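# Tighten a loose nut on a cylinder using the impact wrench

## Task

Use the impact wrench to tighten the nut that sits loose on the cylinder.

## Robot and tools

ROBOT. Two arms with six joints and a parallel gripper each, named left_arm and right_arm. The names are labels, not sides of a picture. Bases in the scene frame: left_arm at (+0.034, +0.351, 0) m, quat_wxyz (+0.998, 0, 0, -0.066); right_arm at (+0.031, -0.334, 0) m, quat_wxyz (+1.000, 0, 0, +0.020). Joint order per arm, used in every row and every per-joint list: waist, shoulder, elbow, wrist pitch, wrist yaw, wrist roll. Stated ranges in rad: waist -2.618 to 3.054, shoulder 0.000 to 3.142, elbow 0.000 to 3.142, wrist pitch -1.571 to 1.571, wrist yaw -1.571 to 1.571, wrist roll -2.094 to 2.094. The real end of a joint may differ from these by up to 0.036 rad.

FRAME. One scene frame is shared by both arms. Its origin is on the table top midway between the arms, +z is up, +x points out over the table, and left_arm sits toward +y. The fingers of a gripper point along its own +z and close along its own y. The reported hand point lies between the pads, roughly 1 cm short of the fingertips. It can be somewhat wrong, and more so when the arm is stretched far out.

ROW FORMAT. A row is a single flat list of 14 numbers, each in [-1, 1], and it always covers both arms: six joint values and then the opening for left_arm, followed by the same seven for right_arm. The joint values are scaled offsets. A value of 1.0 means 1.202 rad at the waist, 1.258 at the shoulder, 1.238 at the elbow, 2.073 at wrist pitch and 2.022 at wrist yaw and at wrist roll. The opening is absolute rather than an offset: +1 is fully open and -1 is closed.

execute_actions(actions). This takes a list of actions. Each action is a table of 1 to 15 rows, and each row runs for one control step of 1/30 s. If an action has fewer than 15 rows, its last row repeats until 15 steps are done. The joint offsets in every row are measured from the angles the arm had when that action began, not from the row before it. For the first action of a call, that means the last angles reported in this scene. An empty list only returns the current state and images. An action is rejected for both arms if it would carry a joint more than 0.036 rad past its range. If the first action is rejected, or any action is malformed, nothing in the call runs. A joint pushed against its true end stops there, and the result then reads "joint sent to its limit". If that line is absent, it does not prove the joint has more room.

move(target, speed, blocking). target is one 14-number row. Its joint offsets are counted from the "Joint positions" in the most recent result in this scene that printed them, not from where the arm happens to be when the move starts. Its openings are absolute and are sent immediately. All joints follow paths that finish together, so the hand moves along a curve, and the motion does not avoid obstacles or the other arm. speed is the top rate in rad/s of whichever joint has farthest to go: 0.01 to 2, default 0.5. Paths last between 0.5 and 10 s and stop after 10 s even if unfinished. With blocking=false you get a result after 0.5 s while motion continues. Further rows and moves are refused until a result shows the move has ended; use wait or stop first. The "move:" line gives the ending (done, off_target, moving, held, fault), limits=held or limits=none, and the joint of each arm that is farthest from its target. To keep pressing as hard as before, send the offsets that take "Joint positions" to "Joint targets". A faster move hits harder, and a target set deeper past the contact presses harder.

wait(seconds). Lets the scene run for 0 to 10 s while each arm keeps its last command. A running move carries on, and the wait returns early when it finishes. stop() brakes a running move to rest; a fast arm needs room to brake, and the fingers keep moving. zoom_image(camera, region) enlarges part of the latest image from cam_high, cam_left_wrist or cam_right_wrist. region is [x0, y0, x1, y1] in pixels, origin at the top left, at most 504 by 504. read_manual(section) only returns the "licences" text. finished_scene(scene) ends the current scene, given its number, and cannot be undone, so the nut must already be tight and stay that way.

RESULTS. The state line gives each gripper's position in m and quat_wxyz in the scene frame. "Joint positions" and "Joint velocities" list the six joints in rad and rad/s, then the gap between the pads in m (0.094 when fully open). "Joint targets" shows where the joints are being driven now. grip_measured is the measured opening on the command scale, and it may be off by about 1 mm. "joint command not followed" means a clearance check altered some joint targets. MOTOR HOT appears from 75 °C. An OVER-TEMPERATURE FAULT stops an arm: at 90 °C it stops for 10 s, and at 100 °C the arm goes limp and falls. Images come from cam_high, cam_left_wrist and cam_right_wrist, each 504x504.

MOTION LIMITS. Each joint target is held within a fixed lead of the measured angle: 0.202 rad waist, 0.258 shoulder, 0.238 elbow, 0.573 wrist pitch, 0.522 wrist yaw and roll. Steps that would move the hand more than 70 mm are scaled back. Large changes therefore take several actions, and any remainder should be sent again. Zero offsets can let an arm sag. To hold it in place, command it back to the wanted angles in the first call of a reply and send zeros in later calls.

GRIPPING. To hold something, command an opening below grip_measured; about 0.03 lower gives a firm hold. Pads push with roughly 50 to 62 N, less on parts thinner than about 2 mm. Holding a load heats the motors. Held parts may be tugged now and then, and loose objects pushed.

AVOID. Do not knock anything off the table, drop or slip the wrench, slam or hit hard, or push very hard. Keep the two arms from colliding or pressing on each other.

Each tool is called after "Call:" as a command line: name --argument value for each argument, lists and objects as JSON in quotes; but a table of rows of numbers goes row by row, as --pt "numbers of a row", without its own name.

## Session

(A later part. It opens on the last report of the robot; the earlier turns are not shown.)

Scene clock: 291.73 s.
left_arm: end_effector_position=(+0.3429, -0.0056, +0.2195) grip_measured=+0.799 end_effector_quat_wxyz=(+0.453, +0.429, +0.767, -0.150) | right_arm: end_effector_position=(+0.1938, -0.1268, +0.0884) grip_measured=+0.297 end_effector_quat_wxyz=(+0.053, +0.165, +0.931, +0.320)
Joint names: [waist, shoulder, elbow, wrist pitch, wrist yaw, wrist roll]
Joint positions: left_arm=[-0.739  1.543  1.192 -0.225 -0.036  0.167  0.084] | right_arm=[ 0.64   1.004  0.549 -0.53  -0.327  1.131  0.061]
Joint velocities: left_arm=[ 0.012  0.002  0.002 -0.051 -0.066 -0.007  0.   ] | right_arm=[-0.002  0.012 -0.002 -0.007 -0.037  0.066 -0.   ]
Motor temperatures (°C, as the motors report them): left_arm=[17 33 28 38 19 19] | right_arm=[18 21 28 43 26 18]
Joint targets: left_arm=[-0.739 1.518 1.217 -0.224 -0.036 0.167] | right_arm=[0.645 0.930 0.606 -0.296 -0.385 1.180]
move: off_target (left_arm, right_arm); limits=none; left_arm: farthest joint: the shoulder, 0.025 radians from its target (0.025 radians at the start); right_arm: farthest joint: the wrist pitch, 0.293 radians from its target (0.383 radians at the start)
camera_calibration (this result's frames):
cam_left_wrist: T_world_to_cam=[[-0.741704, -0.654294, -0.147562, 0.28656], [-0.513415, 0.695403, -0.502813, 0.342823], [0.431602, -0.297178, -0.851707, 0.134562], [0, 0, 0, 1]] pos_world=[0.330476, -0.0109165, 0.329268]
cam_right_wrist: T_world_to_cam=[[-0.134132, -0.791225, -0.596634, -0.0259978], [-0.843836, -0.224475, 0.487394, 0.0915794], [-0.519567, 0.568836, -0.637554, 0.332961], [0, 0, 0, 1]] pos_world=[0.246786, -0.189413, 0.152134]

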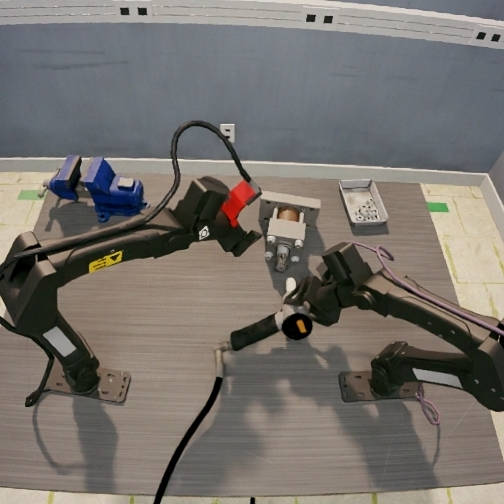

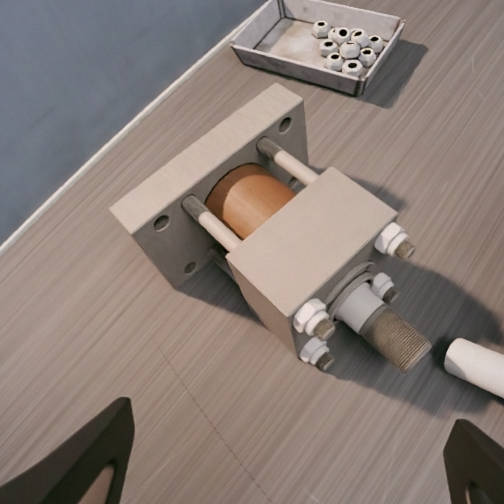

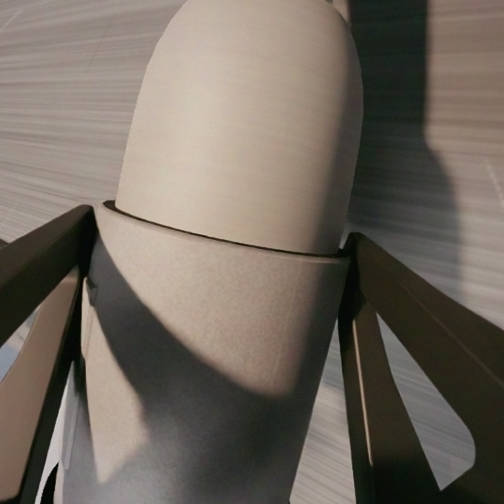

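Call:
move --target '[0,-0.02,0.02,0,0,0,0.8, 0,-0.05,-0.1,0.13,-0.03,0.02,0.1]' --speed 0.1

Scene clock: 299.03 s.
left_arm: end_effector_position=(+0.3428, -0.0055, +0.2192) grip_measured=+0.799 end_effector_quat_wxyz=(+0.453, +0.429, +0.767, -0.150) | right_arm: end_effector_position=(+0.1841, -0.1215, +0.0693) grip_measured=+0.293 end_effector_quat_wxyz=(+0.056, +0.127, +0.924, +0.356)
Joint names: [waist, shoulder, elbow, wrist pitch, wrist yaw, wrist roll]
Joint positions: left_arm=[-0.739  1.543  1.192 -0.226 -0.036  0.167  0.084] | right_arm=[ 0.641  0.977  0.414 -0.364 -0.387  1.086  0.061]
Joint velocities: left_arm=[-0.007 -0.017  0.002 -0.095  0.037  0.037 -0.001] | right_arm=[-0.007  0.012 -0.002 -0.051 -0.066 -0.037  0.001]
Motor temperatures (°C, as the motors report them): left_arm=[17 33 28 38 19 19] | right_arm=[18 21 28 44 25 18]
Joint targets: left_arm=[-0.739 1.518 1.217 -0.225 -0.036 0.167] | right_arm=[0.640 0.941 0.425 -0.260 -0.387 1.172]
move: off_target (left_arm, right_arm); limits=none; left_arm: farthest joint: the shoulder, 0.025 radians from its target (0.025 radians at the start); right_arm: farthest joint: the wrist pitch, 0.104 radians from its target (0.269 radians at the start)
camera_calibration (this result's frames):
cam_left_wrist: T_world_to_cam=[[-0.741813, -0.654165, -0.147589, 0.286573], [-0.513784, 0.695843, -0.501825, 0.342482], [0.430975, -0.296431, -0.852285, 0.134783], [0, 0, 0, 1]] pos_world=[0.330457, -0.0108939, 0.329034]
cam_right_wrist: T_world_to_cam=[[-0.0535068, -0.757147, -0.651049, -0.0414457], [-0.844074, -0.314071, 0.434624, 0.0866889], [-0.53355, 0.572789, -0.622284, 0.31464], [0, 0, 0, 1]] pos_world=[0.23883, -0.184376, 0.131135]

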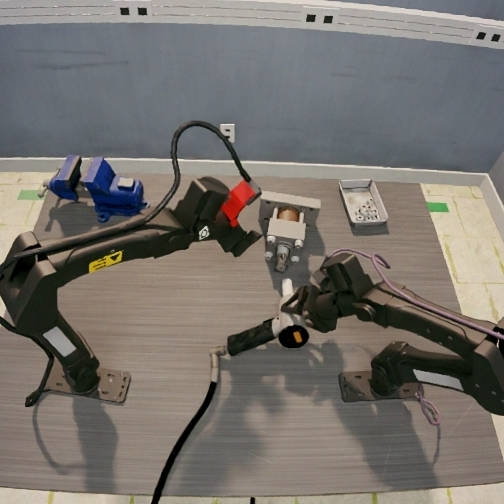

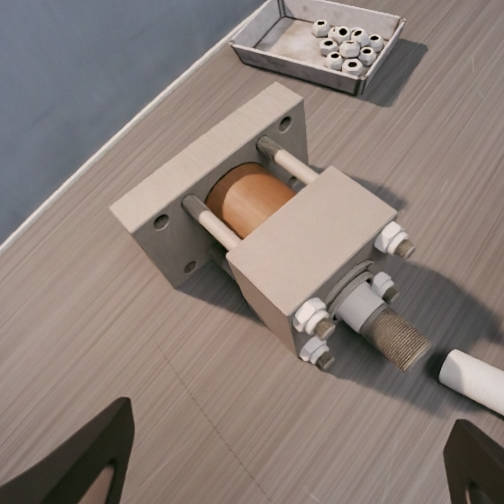

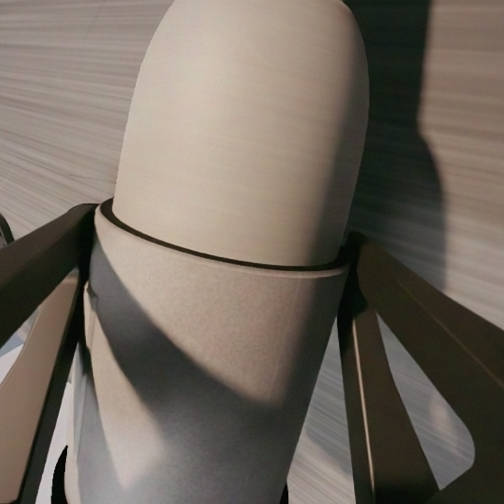

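Continue lowering and retracting.

Call:
move --target '[0,-0.02,0.02,0,0,0,0.8, 0,-0.02,-0.08,-0.02,0.02,0.06,0.15]' --speed 0.08

Scene clock: 302.77 s.
left_arm: end_effector_position=(+0.3426, -0.0054, +0.2189) grip_measured=+0.799 end_effector_quat_wxyz=(+0.452, +0.429, +0.767, -0.150) | right_arm: end_effector_position=(+0.1797, -0.1229, +0.0606) grip_measured=+0.293 end_effector_quat_wxyz=(+0.062, +0.116, +0.921, +0.366)
Joint names: [waist, shoulder, elbow, wrist pitch, wrist yaw, wrist roll]
Joint positions: left_arm=[-0.739  1.543  1.192 -0.228 -0.036  0.167  0.084] | right_arm=[ 0.642  0.954  0.354 -0.304 -0.396  1.071  0.061]
Joint velocities: left_arm=[-0.002 -0.027 -0.012 -0.022 -0.051  0.007 -0.001] | right_arm=[-0.002  0.012  0.007 -0.007  0.007  0.037 -0.001]
Motor temperatures (°C, as the motors report them): left_arm=[17 33 28 38 19 19] | right_arm=[18 21 27 43 24 19]
Joint targets: left_arm=[-0.739 1.518 1.217 -0.226 -0.036 0.167] | right_arm=[0.641 0.951 0.315 -0.406 -0.346 1.207]
move: off_target (left_arm, right_arm); limits=none; left_arm: farthest joint: the shoulder, 0.025 radians from its target (0.025 radians at the start); right_arm: farthest joint: the wrist roll, 0.136 radians from its target (0.122 radians at the start)
camera_calibration (this result's frames):
cam_left_wrist: T_world_to_cam=[[-0.741958, -0.653992, -0.147626, 0.286589], [-0.514276, 0.696429, -0.500507, 0.342027], [0.430138, -0.295435, -0.853053, 0.135077], [0, 0, 0, 1]] pos_world=[0.330432, -0.0108635, 0.328722]
cam_right_wrist: T_world_to_cam=[[-0.0261474, -0.746481, -0.664892, -0.0511796], [-0.848243, -0.335376, 0.409887, 0.0859546], [-0.528962, 0.574708, -0.624428, 0.307321], [0, 0, 0, 1]] pos_world=[0.234133, -0.185997, 0.122639]

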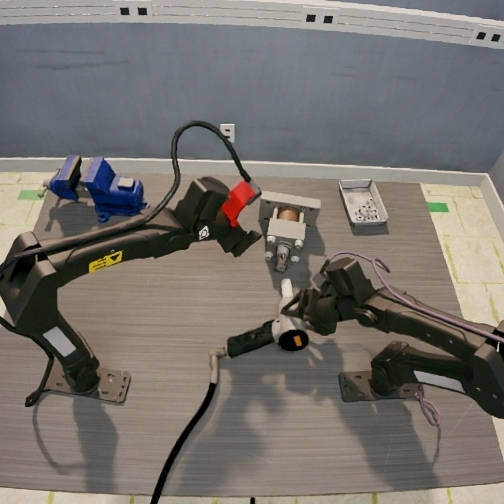

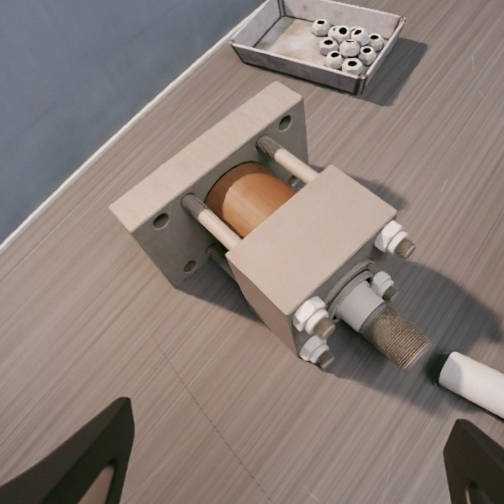

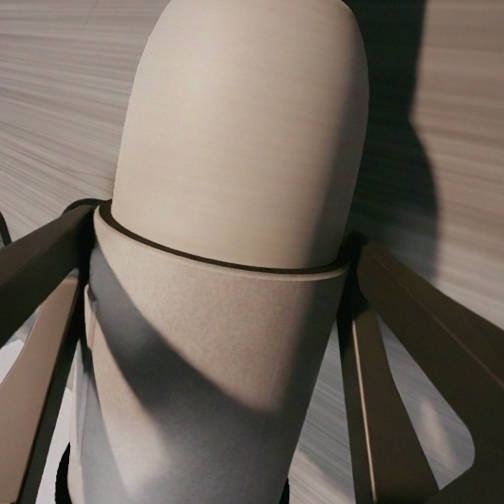

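Call:
move --target '[0,-0.02,0.02,0,0,0,0.8, 0,0.02,-0.02,-0.04,0.02,0.02,0.283]' --speed 0.05

Scene clock: 306.63 s.
left_arm: end_effector_position=(+0.3425, -0.0052, +0.2186) grip_measured=+0.799 end_effector_quat_wxyz=(+0.452, +0.429, +0.768, -0.149) | right_arm: end_effector_position=(+0.1798, -0.1222, +0.0613) grip_measured=+0.296 end_effector_quat_wxyz=(+0.065, +0.108, +0.922, +0.367)
Joint names: [waist, shoulder, elbow, wrist pitch, wrist yaw, wrist roll]
Joint positions: left_arm=[-0.739  1.543  1.192 -0.229 -0.036  0.167  0.084] | right_arm=[ 0.642  0.954  0.354 -0.3   -0.399  1.056  0.061]
Joint velocities: left_arm=[-0.012 -0.002  0.007 -0.007  0.022  0.037 -0.   ] | right_arm=[ 0.007 -0.007 -0.002  0.007  0.051 -0.007  0.   ]
Motor temperatures (°C, as the motors report them): left_arm=[17 33 28 38 19 19] | right_arm=[18 20 26 41 24 19]
Joint targets: left_arm=[-0.739 1.518 1.217 -0.228 -0.036 0.167] | right_arm=[0.642 0.979 0.329 -0.387 -0.356 1.112]
move: off_target (left_arm, right_arm); limits=none; left_arm: farthest joint: the shoulder, 0.025 radians from its target (0.025 radians at the start); right_arm: farthest joint: the wrist pitch, 0.087 radians from its target (0.083 radians at the start)
camera_calibration (this result's frames):
cam_left_wrist: T_world_to_cam=[[-0.742102, -0.65382, -0.147662, 0.286606], [-0.514767, 0.697013, -0.499188, 0.341571], [0.429301, -0.294437, -0.853819, 0.13537], [0, 0, 0, 1]] pos_world=[0.330406, -0.0108327, 0.328411]
cam_right_wrist: T_world_to_cam=[[-0.00882228, -0.745897, -0.666003, -0.0531139], [-0.8485, -0.34684, 0.399687, 0.0852913], [-0.529121, 0.56863, -0.629834, 0.307024], [0, 0, 0, 1]] pos_world=[0.234354, -0.184618, 0.123911]

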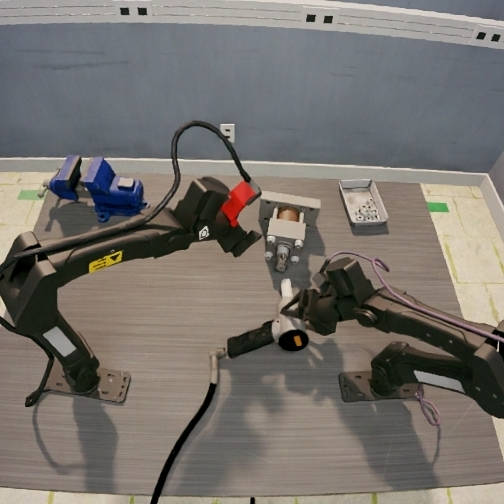

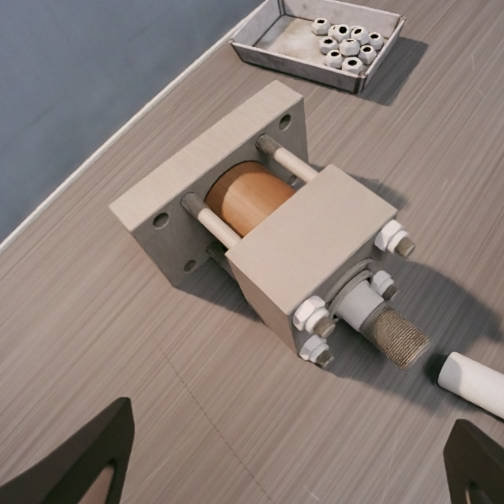

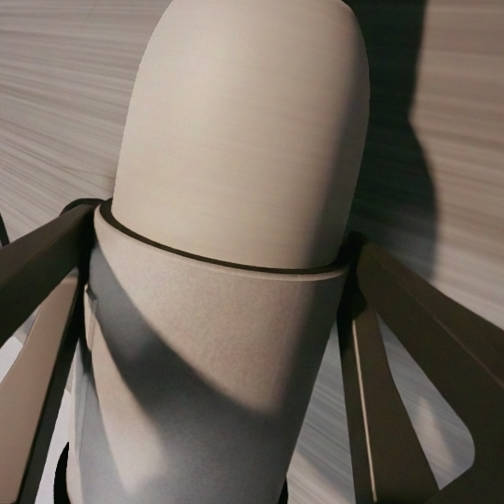

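Call:
execute_actions --actions '[[[0,-0.02,0.02,0,0,0,0.8, 0,0.01,-0.01,-0.02,0,0,0.31]],[[0,-0.02,0.02,0,0,0,0.8, 0,0.01,-0.01,-0.02,0,0,0.33]],[[0,-0.02,0.02,0,0,0,0.8, 0,0.01,-0.01,-0.02,0,0,0.35]]]'

Scene clock: 310.13 s.
left_arm: end_effector_position=(+0.3422, -0.0048, +0.2178) grip_measured=+0.799 end_effector_quat_wxyz=(+0.450, +0.430, +0.769, -0.149) | right_arm: end_effector_position=(+0.1731, -0.1330, +0.0464) grip_measured=+0.348 end_effector_quat_wxyz=(+0.055, +0.116, +0.932, +0.338)
Joint names: [waist, shoulder, elbow, wrist pitch, wrist yaw, wrist roll]
Joint positions: left_arm=[-0.739  1.543  1.192 -0.233 -0.036  0.167  0.084] | right_arm=[ 0.642  0.96   0.337 -0.343 -0.374  1.047  0.063]
Joint velocities: left_arm=[-0.007  0.007 -0.002  0.022  0.007 -0.022 -0.001] | right_arm=[ 0.007 -0.007 -0.002 -0.022 -0.007  0.022 -0.001]
Motor temperatures (°C, as the motors report them): left_arm=[17 33 28 38 19 19] | right_arm=[18 20 26 40 24 19]
Joint targets: left_arm=[-0.739 1.518 1.217 -0.232 -0.036 0.167] | right_arm=[0.642 0.973 0.325 -0.381 -0.374 1.047]
camera_calibration (this result's frames):
cam_left_wrist: T_world_to_cam=[[-0.742465, -0.653388, -0.14775, 0.286646], [-0.515987, 0.698466, -0.495885, 0.34043], [0.427204, -0.29194, -0.855726, 0.136101], [0, 0, 0, 1]] pos_world=[0.33034, -0.0107542, 0.327631]
cam_right_wrist: T_world_to_cam=[[-0.0362291, -0.78351, -0.620322, -0.0736068], [-0.837533, -0.314829, 0.446566, 0.081934], [-0.545184, 0.535718, -0.64481, 0.299305], [0, 0, 0, 1]] pos_world=[0.229132, -0.19222, 0.110746]

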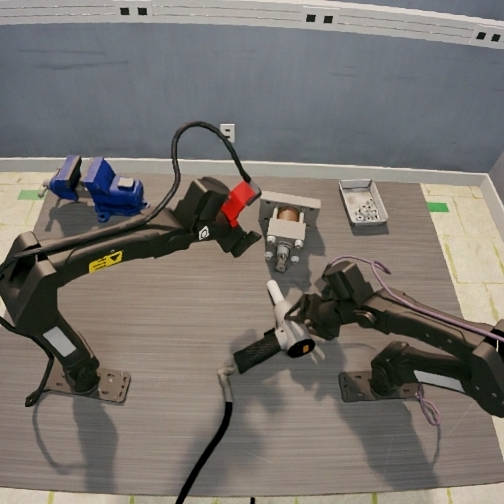

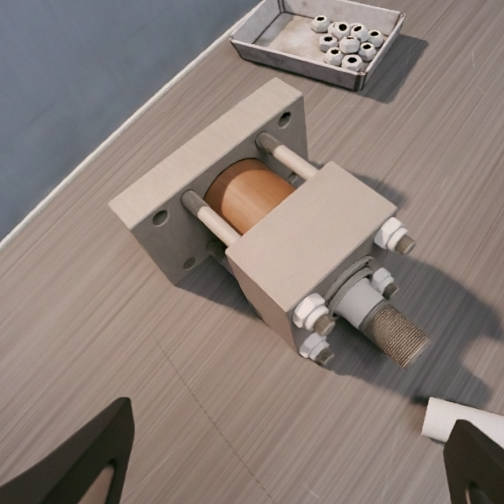

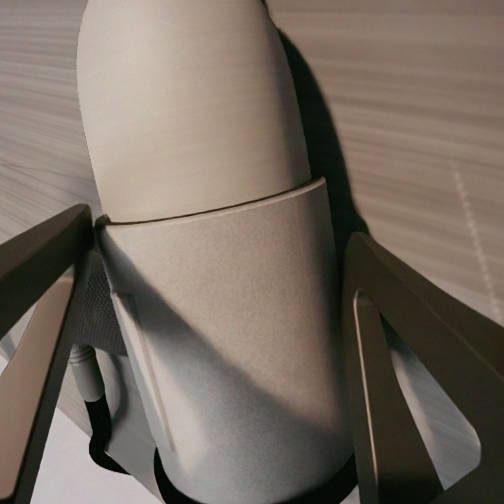

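Call:
finished_scene --scene 2

The scene is finished: the task was done.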